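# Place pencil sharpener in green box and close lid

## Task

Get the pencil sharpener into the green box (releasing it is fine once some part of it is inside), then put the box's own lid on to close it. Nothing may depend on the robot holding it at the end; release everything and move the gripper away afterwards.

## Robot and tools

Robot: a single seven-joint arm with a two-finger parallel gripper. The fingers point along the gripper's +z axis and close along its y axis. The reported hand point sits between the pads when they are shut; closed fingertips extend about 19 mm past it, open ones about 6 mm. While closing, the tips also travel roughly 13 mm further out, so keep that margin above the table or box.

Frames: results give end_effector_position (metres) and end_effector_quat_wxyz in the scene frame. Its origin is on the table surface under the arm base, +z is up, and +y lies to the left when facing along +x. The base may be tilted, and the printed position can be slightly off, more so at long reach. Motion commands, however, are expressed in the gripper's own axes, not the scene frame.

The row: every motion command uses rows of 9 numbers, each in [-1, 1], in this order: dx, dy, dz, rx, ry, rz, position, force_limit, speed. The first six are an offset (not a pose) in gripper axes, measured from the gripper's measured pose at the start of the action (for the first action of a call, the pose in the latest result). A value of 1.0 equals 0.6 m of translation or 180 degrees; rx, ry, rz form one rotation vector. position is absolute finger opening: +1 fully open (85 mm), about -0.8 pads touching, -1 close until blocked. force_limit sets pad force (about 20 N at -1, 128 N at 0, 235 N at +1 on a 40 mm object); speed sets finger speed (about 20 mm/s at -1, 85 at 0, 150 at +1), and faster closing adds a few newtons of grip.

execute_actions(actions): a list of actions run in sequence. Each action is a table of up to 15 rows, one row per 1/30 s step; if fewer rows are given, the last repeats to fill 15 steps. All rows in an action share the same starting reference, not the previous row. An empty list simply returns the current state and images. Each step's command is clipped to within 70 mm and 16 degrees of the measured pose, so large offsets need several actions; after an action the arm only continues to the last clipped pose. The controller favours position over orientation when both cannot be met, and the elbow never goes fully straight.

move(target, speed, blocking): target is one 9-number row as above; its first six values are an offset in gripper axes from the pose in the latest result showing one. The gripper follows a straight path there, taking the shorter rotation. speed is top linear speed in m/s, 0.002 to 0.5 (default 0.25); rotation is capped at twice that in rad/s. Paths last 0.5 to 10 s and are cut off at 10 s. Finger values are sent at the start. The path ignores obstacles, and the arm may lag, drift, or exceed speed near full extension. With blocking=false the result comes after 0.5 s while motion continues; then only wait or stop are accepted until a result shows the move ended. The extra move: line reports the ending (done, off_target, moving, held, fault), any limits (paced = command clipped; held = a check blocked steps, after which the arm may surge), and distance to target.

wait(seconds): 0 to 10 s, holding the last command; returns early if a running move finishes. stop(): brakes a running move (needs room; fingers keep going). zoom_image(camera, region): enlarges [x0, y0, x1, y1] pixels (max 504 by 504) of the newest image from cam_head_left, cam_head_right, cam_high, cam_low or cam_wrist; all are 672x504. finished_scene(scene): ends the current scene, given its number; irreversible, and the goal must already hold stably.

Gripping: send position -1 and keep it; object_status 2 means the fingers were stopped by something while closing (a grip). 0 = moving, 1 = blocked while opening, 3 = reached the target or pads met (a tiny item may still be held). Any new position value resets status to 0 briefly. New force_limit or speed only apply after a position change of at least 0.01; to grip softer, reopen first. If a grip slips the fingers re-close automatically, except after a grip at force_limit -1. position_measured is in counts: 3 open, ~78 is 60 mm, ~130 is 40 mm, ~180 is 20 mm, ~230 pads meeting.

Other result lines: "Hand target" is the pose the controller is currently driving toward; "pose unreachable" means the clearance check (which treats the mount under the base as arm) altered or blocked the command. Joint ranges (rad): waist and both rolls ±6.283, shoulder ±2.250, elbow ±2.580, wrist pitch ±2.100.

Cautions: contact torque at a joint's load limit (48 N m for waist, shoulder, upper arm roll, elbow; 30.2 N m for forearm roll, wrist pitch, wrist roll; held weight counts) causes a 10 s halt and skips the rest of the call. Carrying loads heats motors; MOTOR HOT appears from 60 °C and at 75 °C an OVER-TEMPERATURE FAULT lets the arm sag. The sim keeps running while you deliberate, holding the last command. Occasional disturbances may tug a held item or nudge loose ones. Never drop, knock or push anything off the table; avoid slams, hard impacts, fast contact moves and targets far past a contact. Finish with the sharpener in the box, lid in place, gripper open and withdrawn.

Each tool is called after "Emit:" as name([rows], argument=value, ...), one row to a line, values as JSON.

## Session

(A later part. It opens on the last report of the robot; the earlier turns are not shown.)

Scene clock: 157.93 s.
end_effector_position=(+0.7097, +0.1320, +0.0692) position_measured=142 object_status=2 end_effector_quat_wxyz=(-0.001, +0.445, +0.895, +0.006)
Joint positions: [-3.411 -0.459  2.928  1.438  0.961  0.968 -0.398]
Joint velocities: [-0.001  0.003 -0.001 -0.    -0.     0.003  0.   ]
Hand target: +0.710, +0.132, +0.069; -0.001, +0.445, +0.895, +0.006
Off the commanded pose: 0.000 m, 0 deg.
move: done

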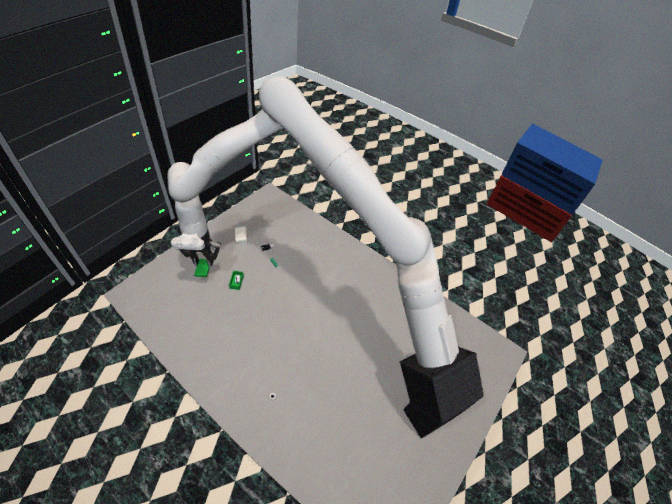

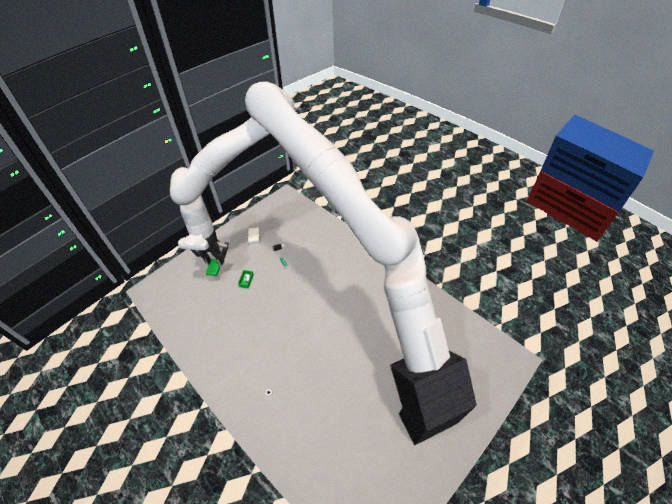

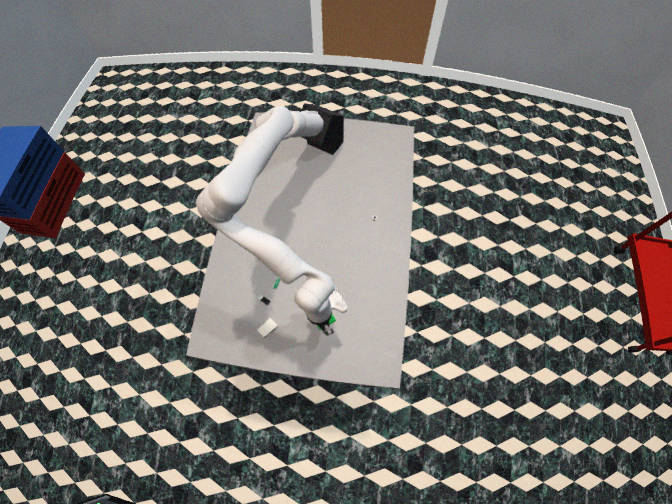

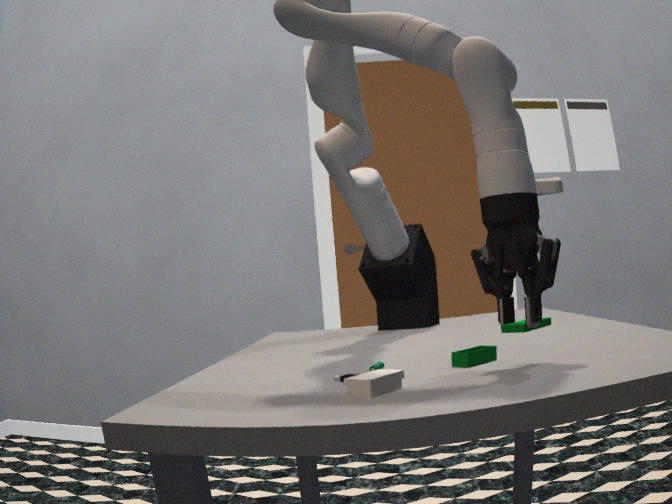

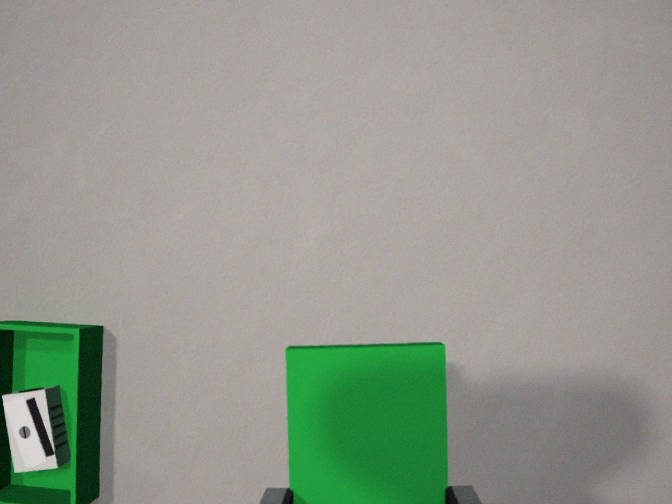

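Emit:
move(target=[0.013,-0.174,0.02,0,0,0.017,-1,-0.6,-0.5], speed=0.1)

Emit:
zoom_image(camera="cam_low", region=[380, 250, 560, 400])

Emit:
zoom_image(camera="cam_head_left", region=[180, 220, 300, 310])

Scene clock: 167.50 s.
end_effector_position=(+0.6219, +0.0749, +0.0559) position_measured=142 object_status=2 end_effector_quat_wxyz=(-0.001, +0.469, +0.883, +0.006)
Joint positions: [-3.381 -0.322  3.005  1.83   1.098  0.747 -0.668]
Joint velocities: [-0.001  0.006  0.     0.004  0.002 -0.002 -0.004]
Hand target: +0.622, +0.075, +0.056; -0.001, +0.469, +0.883, +0.006
Off the commanded pose: 0.001 m, 0 deg.
move: done

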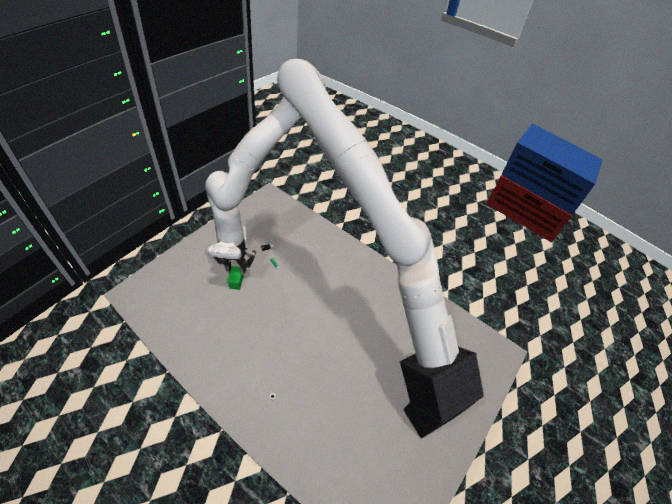

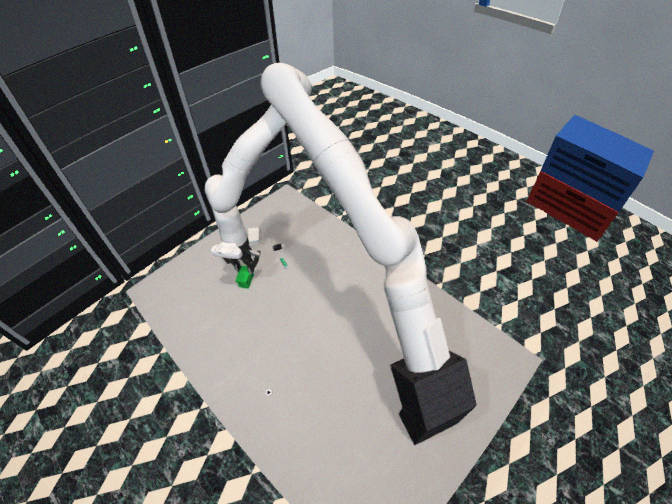

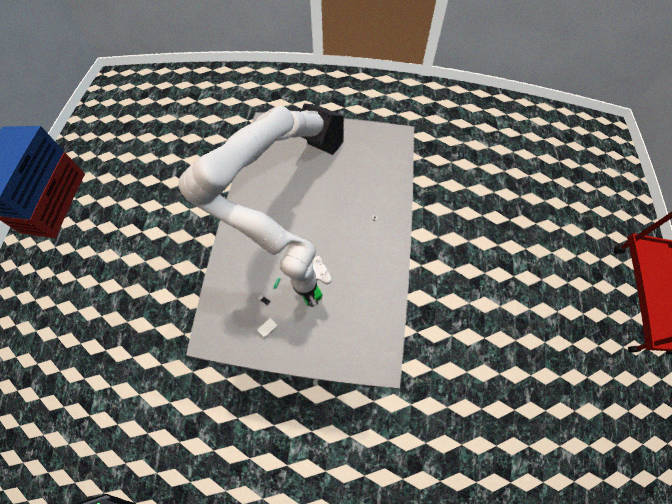

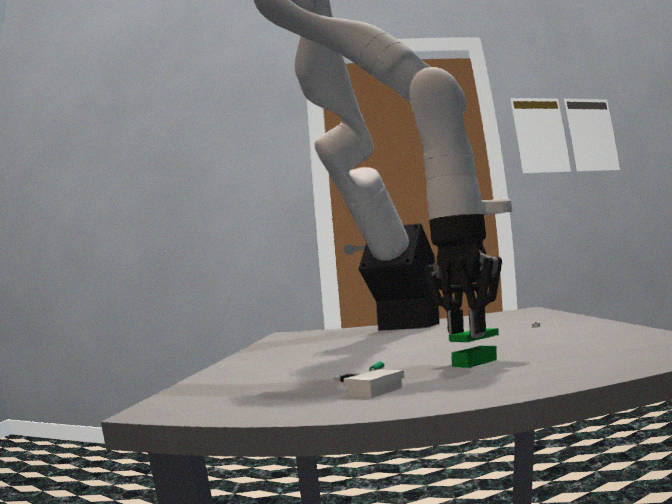

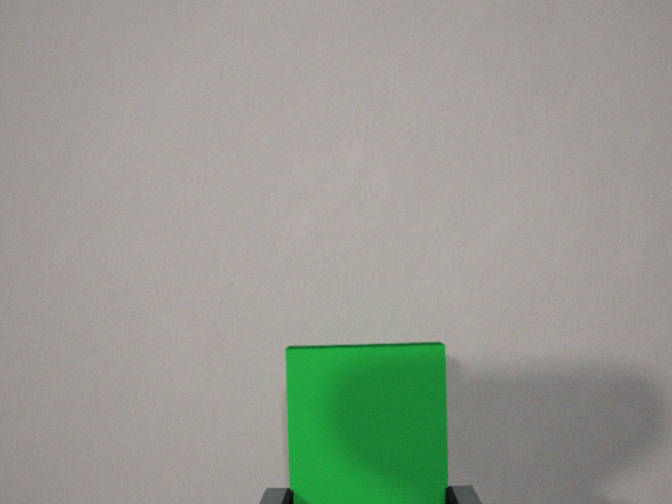

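Region (380, 250, 560, 400) of cam_low's 672x504 image, scaled by 2.800, with more detail than that image has.

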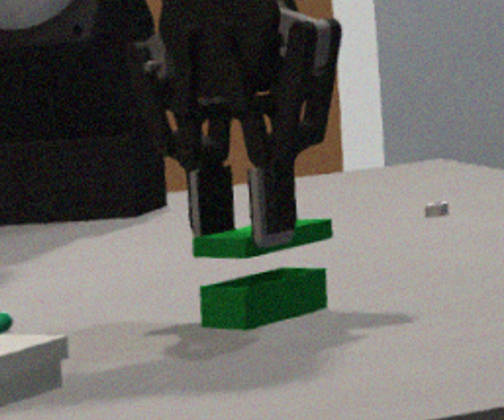

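Region (180, 220, 300, 310) of cam_head_left's 672x504 image, scaled by 4.200, with more detail than that image has; it fills the top 378 rows of this view, and the rest is white.

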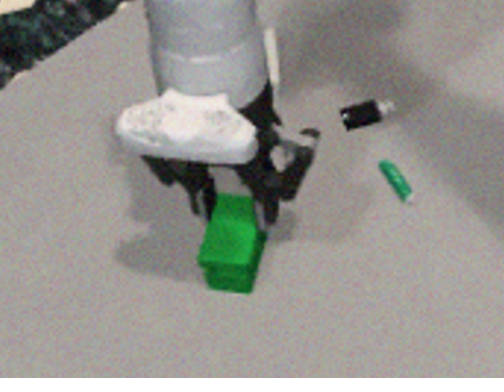

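Emit:
move(target=[-0.004,0.002,0.025,0,0,0,-1,-0.6,-0.5], speed=0.02)

Emit:
zoom_image(camera="cam_low", region=[420, 300, 540, 390])

Scene clock: 176.60 s.
end_effector_position=(+0.6244, +0.0737, +0.0410) position_measured=142 object_status=2 end_effector_quat_wxyz=(-0.001, +0.469, +0.883, +0.006)
Joint positions: [-3.366 -0.349  3.016  1.819  1.118  0.72  -0.675]
Joint velocities: [ 0.001 -0.002  0.    -0.001  0.    -0.001  0.002]
Hand target: +0.624, +0.074, +0.041; -0.001, +0.469, +0.883, +0.005
Off the commanded pose: 0.000 m, 0 deg.
move: done

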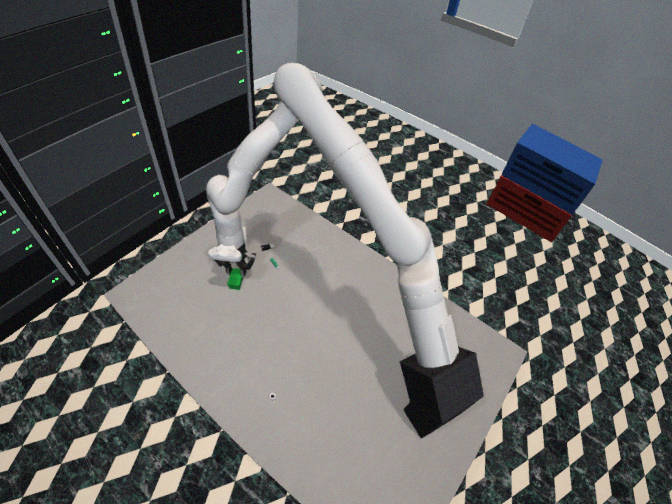

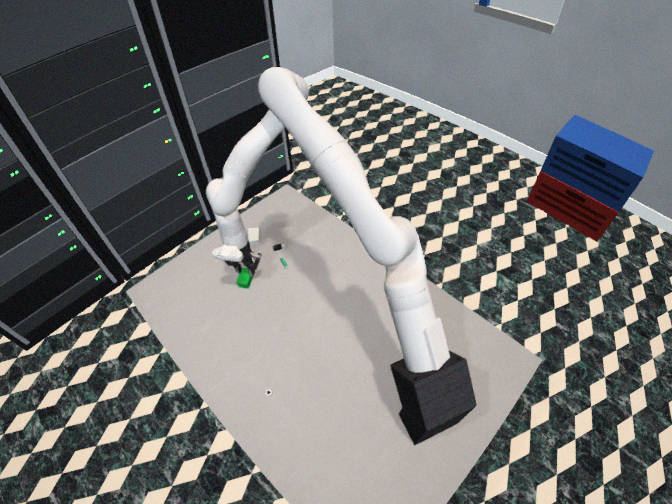

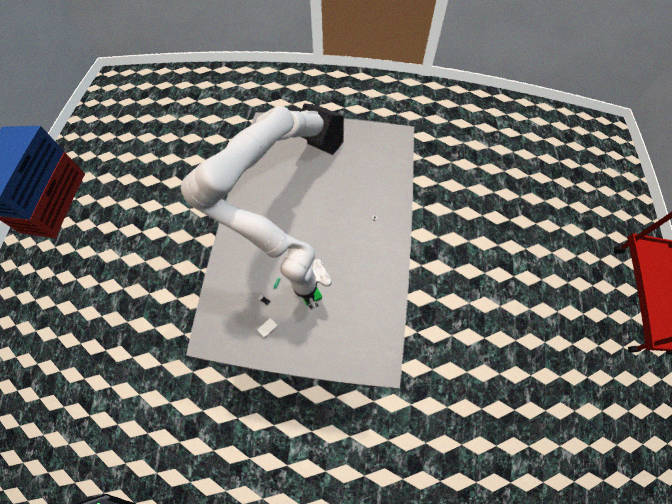

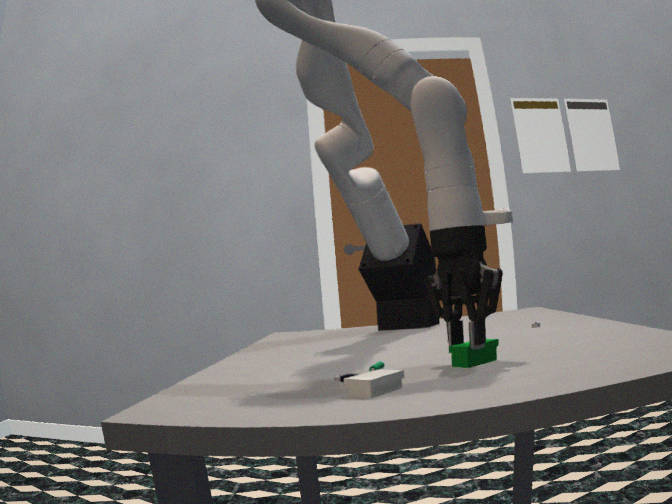

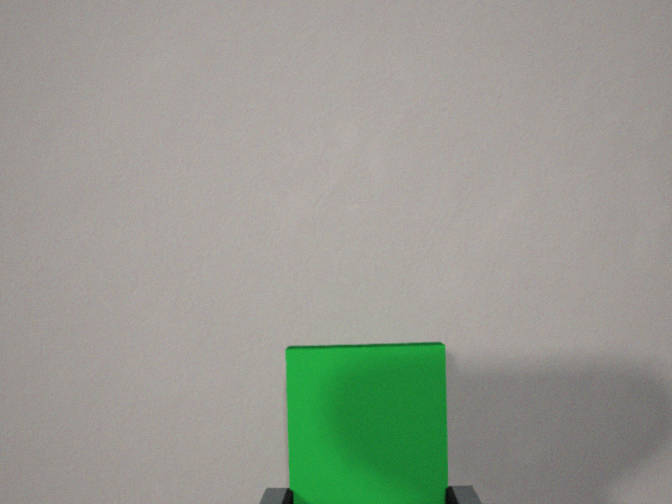

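Region (420, 300, 540, 390) of cam_low's 672x504 image, scaled by 4.200, with more detail than that image has; it fills the top 378 rows of this view, and the rest is white.

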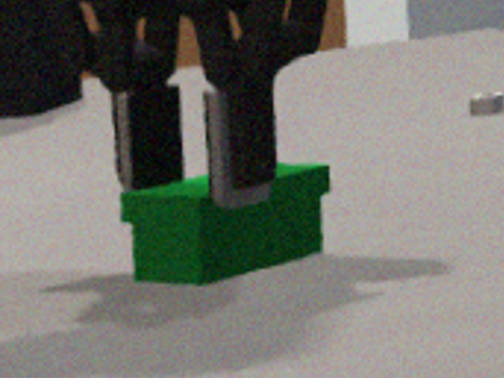

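Looks aligned; lower further.

Emit:
move(target=[0,0,0.012,0,0,0,-1,-0.6,-0.5], speed=0.01)

Emit:
zoom_image(camera="cam_low", region=[420, 300, 540, 390])

Scene clock: 180.77 s.
end_effector_position=(+0.6244, +0.0737, +0.0339) position_measured=142 object_status=2 end_effector_quat_wxyz=(-0.001, +0.469, +0.883, +0.006)
Joint positions: [-3.361 -0.363  3.022  1.817  1.13   0.707 -0.684]
Joint velocities: [-0.    -0.001  0.001 -0.001  0.    -0.001 -0.001]
Hand target: +0.624, +0.074, +0.034; -0.001, +0.469, +0.883, +0.006
Off the commanded pose: 0.000 m, 0 deg.
move: done

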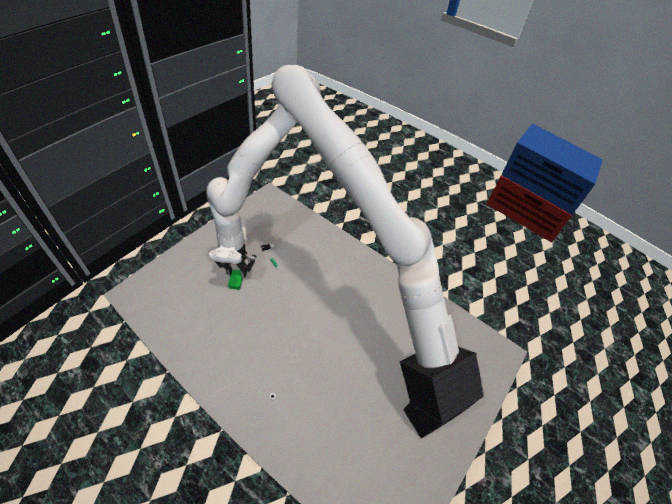

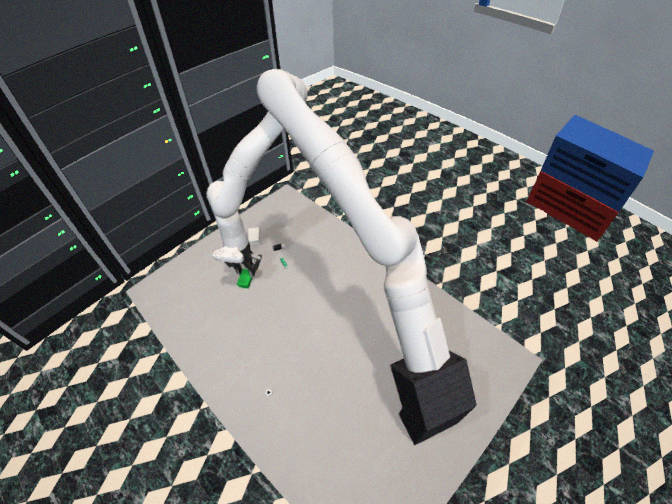

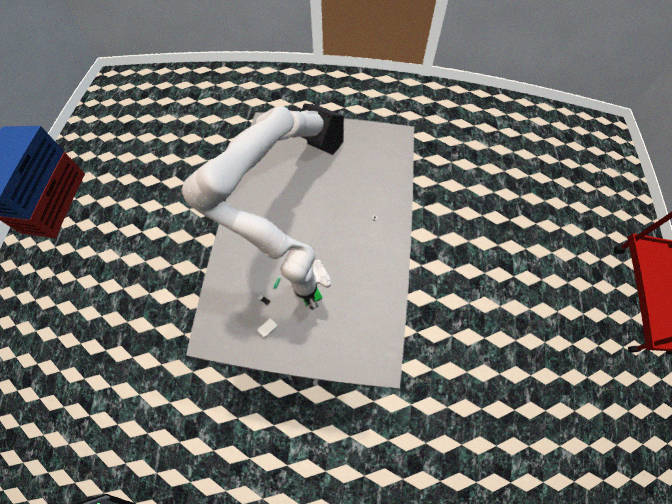

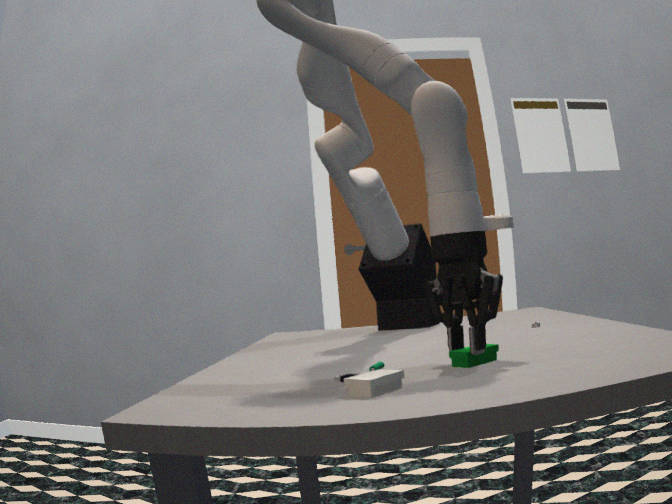

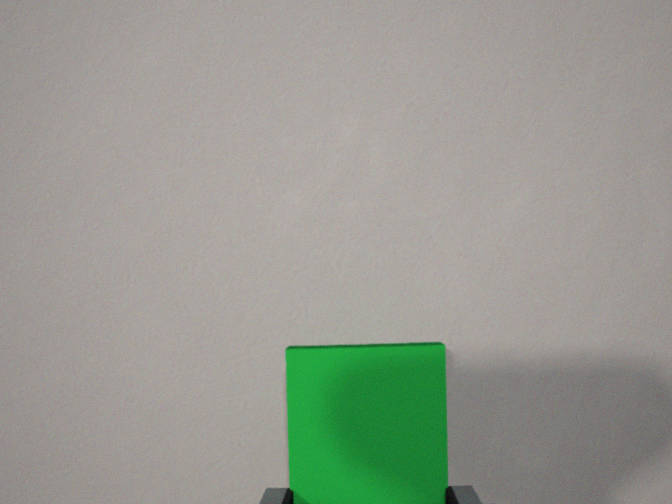

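Region (420, 300, 540, 390) of cam_low's 672x504 image, scaled by 4.200, with more detail than that image has; it fills the top 378 rows of this view, and the rest is white.

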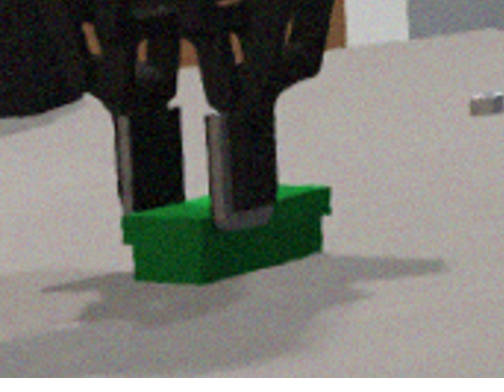

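Matches the original closed height. Release and retreat.

Emit:
move(target=[0,0,0,0,0,0,1,-0.6,-0.5])

Emit:
move(target=[0,0,-0.2,0,0,0,1,-0.6,0], speed=0.15)

Emit:
zoom_image(camera="cam_low", region=[420, 300, 540, 390])

Scene clock: 186.37 s.
end_effector_position=(+0.6244, +0.0737, +0.0339) position_measured=3 object_status=0 end_effector_quat_wxyz=(-0.001, +0.469, +0.883, +0.006)
Joint positions: [-3.361 -0.363  3.022  1.817  1.13   0.707 -0.684]
Joint velocities: [ 0. -0. -0.  0. -0. -0.  0.]
Hand target: +0.624, +0.074, +0.034; -0.001, +0.469, +0.883, +0.006
Off the commanded pose: 0.000 m, 0 deg.
move: done

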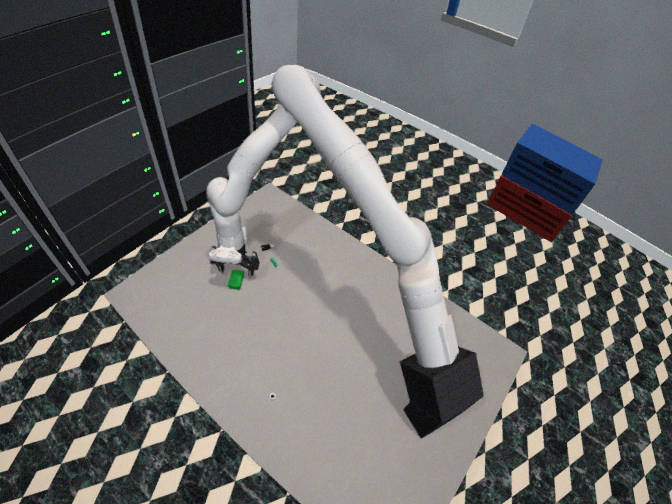

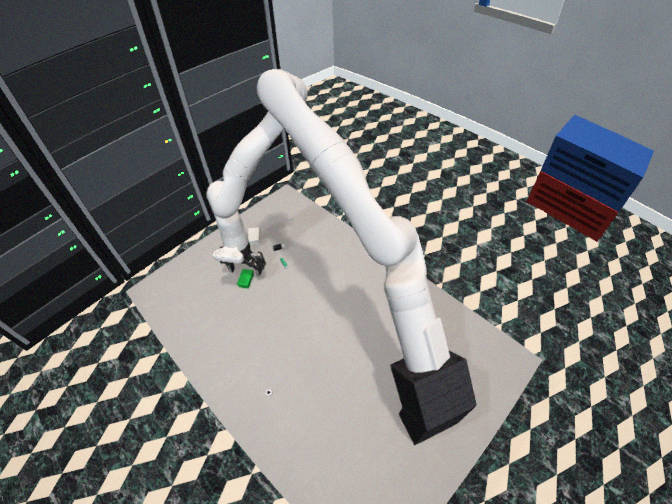

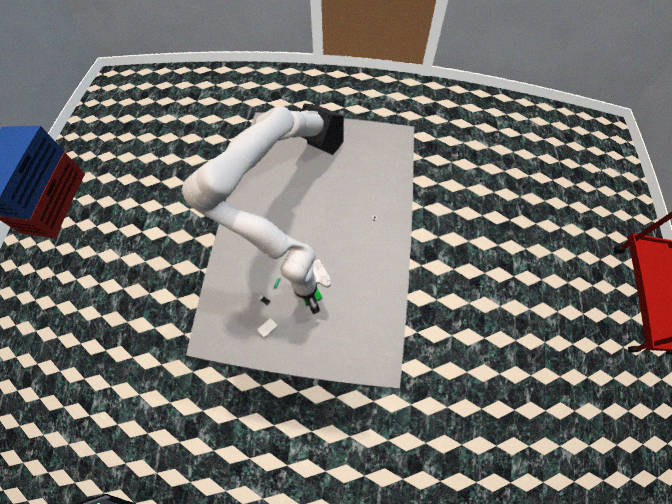

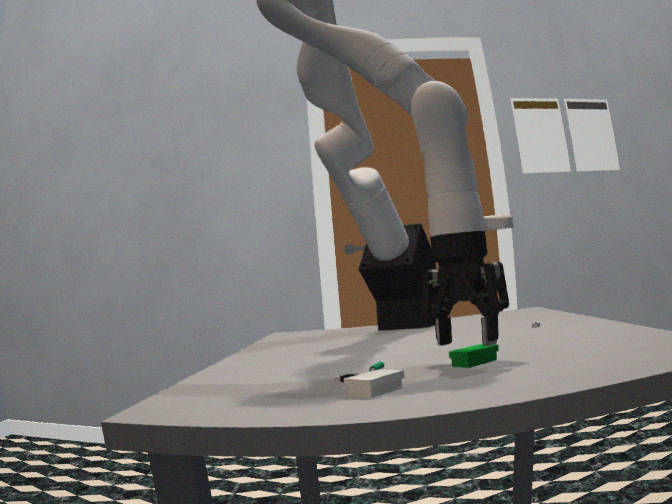

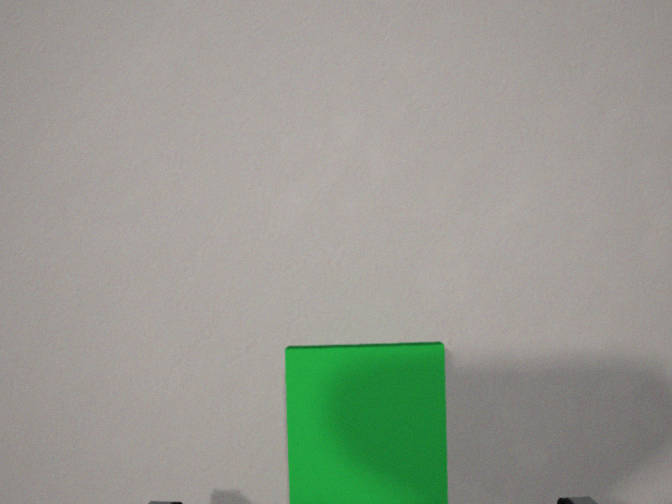

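Scene clock: 187.57 s.
end_effector_position=(+0.6236, +0.0726, +0.1536) position_measured=3 object_status=3 end_effector_quat_wxyz=(-0.002, +0.469, +0.883, +0.006)
Joint positions: [-3.455 -0.155  2.931  1.81   0.939  0.953 -0.552]
Joint velocities: [-0.001  0.003 -0.001  0.     0.    -0.    -0.001]
Hand target: +0.624, +0.073, +0.154; -0.002, +0.469, +0.883, +0.006
Off the commanded pose: 0.001 m, 0 deg.
move: done

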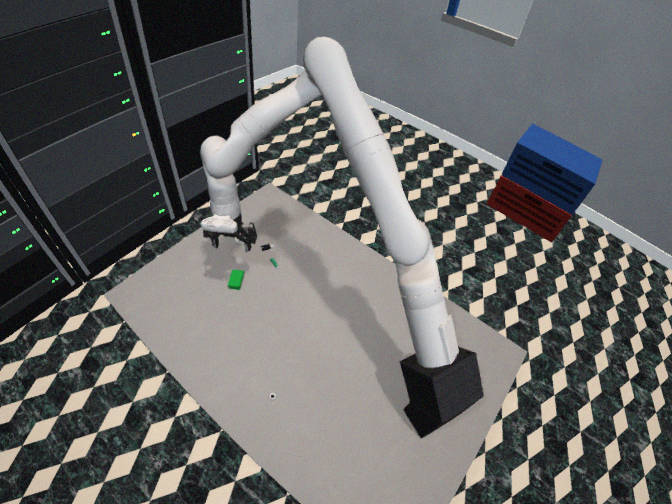

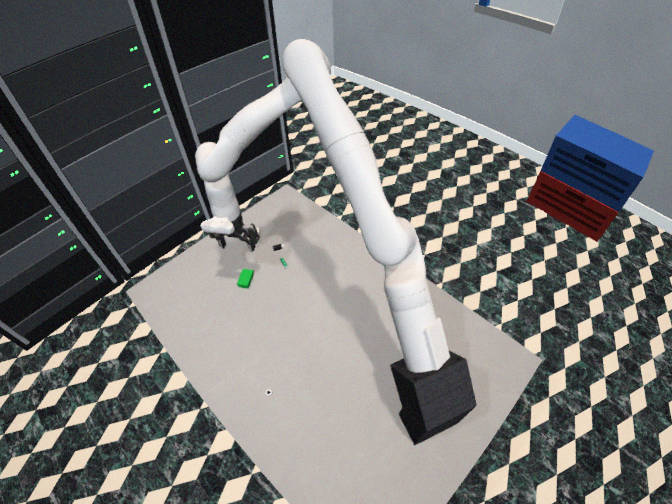

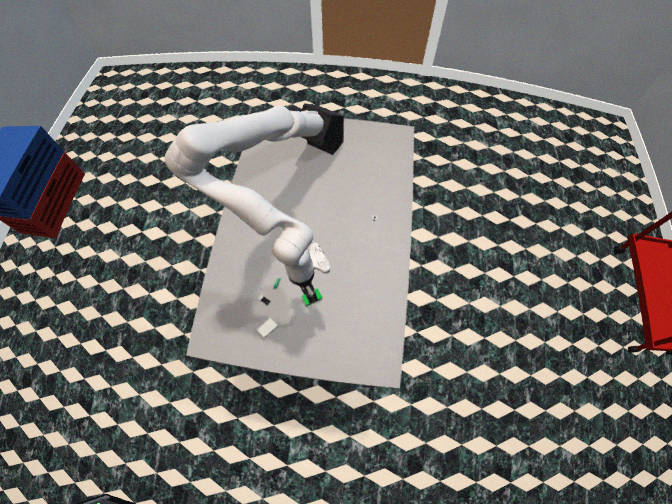

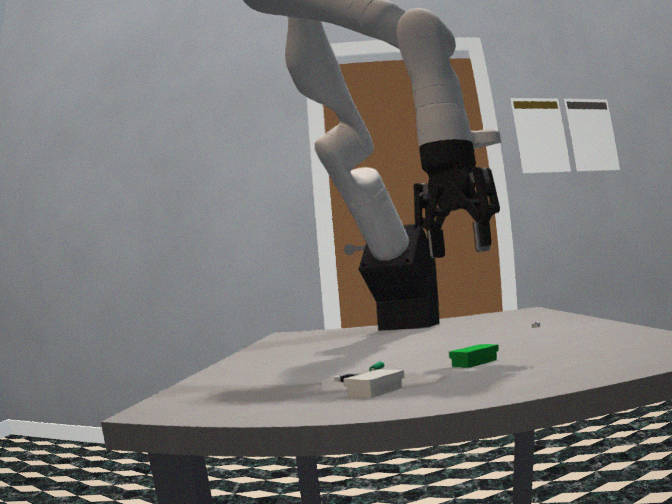

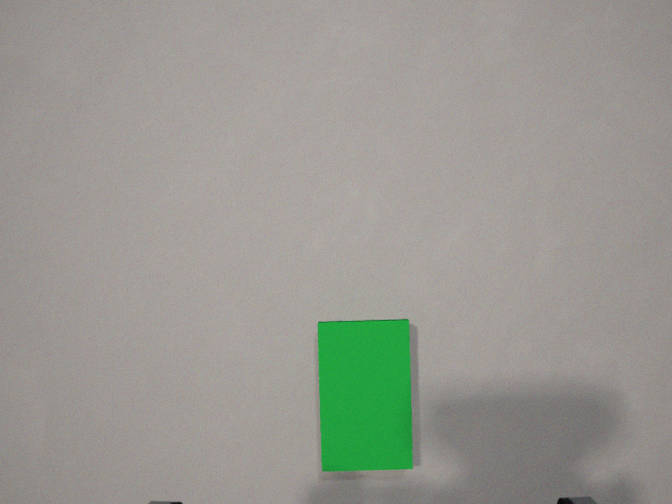

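Region (420, 300, 540, 390) of cam_low's 672x504 image, scaled by 4.200, with more detail than that image has; it fills the top 378 rows of this view, and the rest is white.

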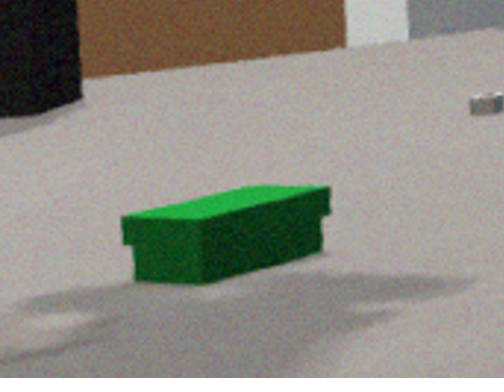

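Emit:
finished_scene(scene=1)

The scene is finished: the task was done.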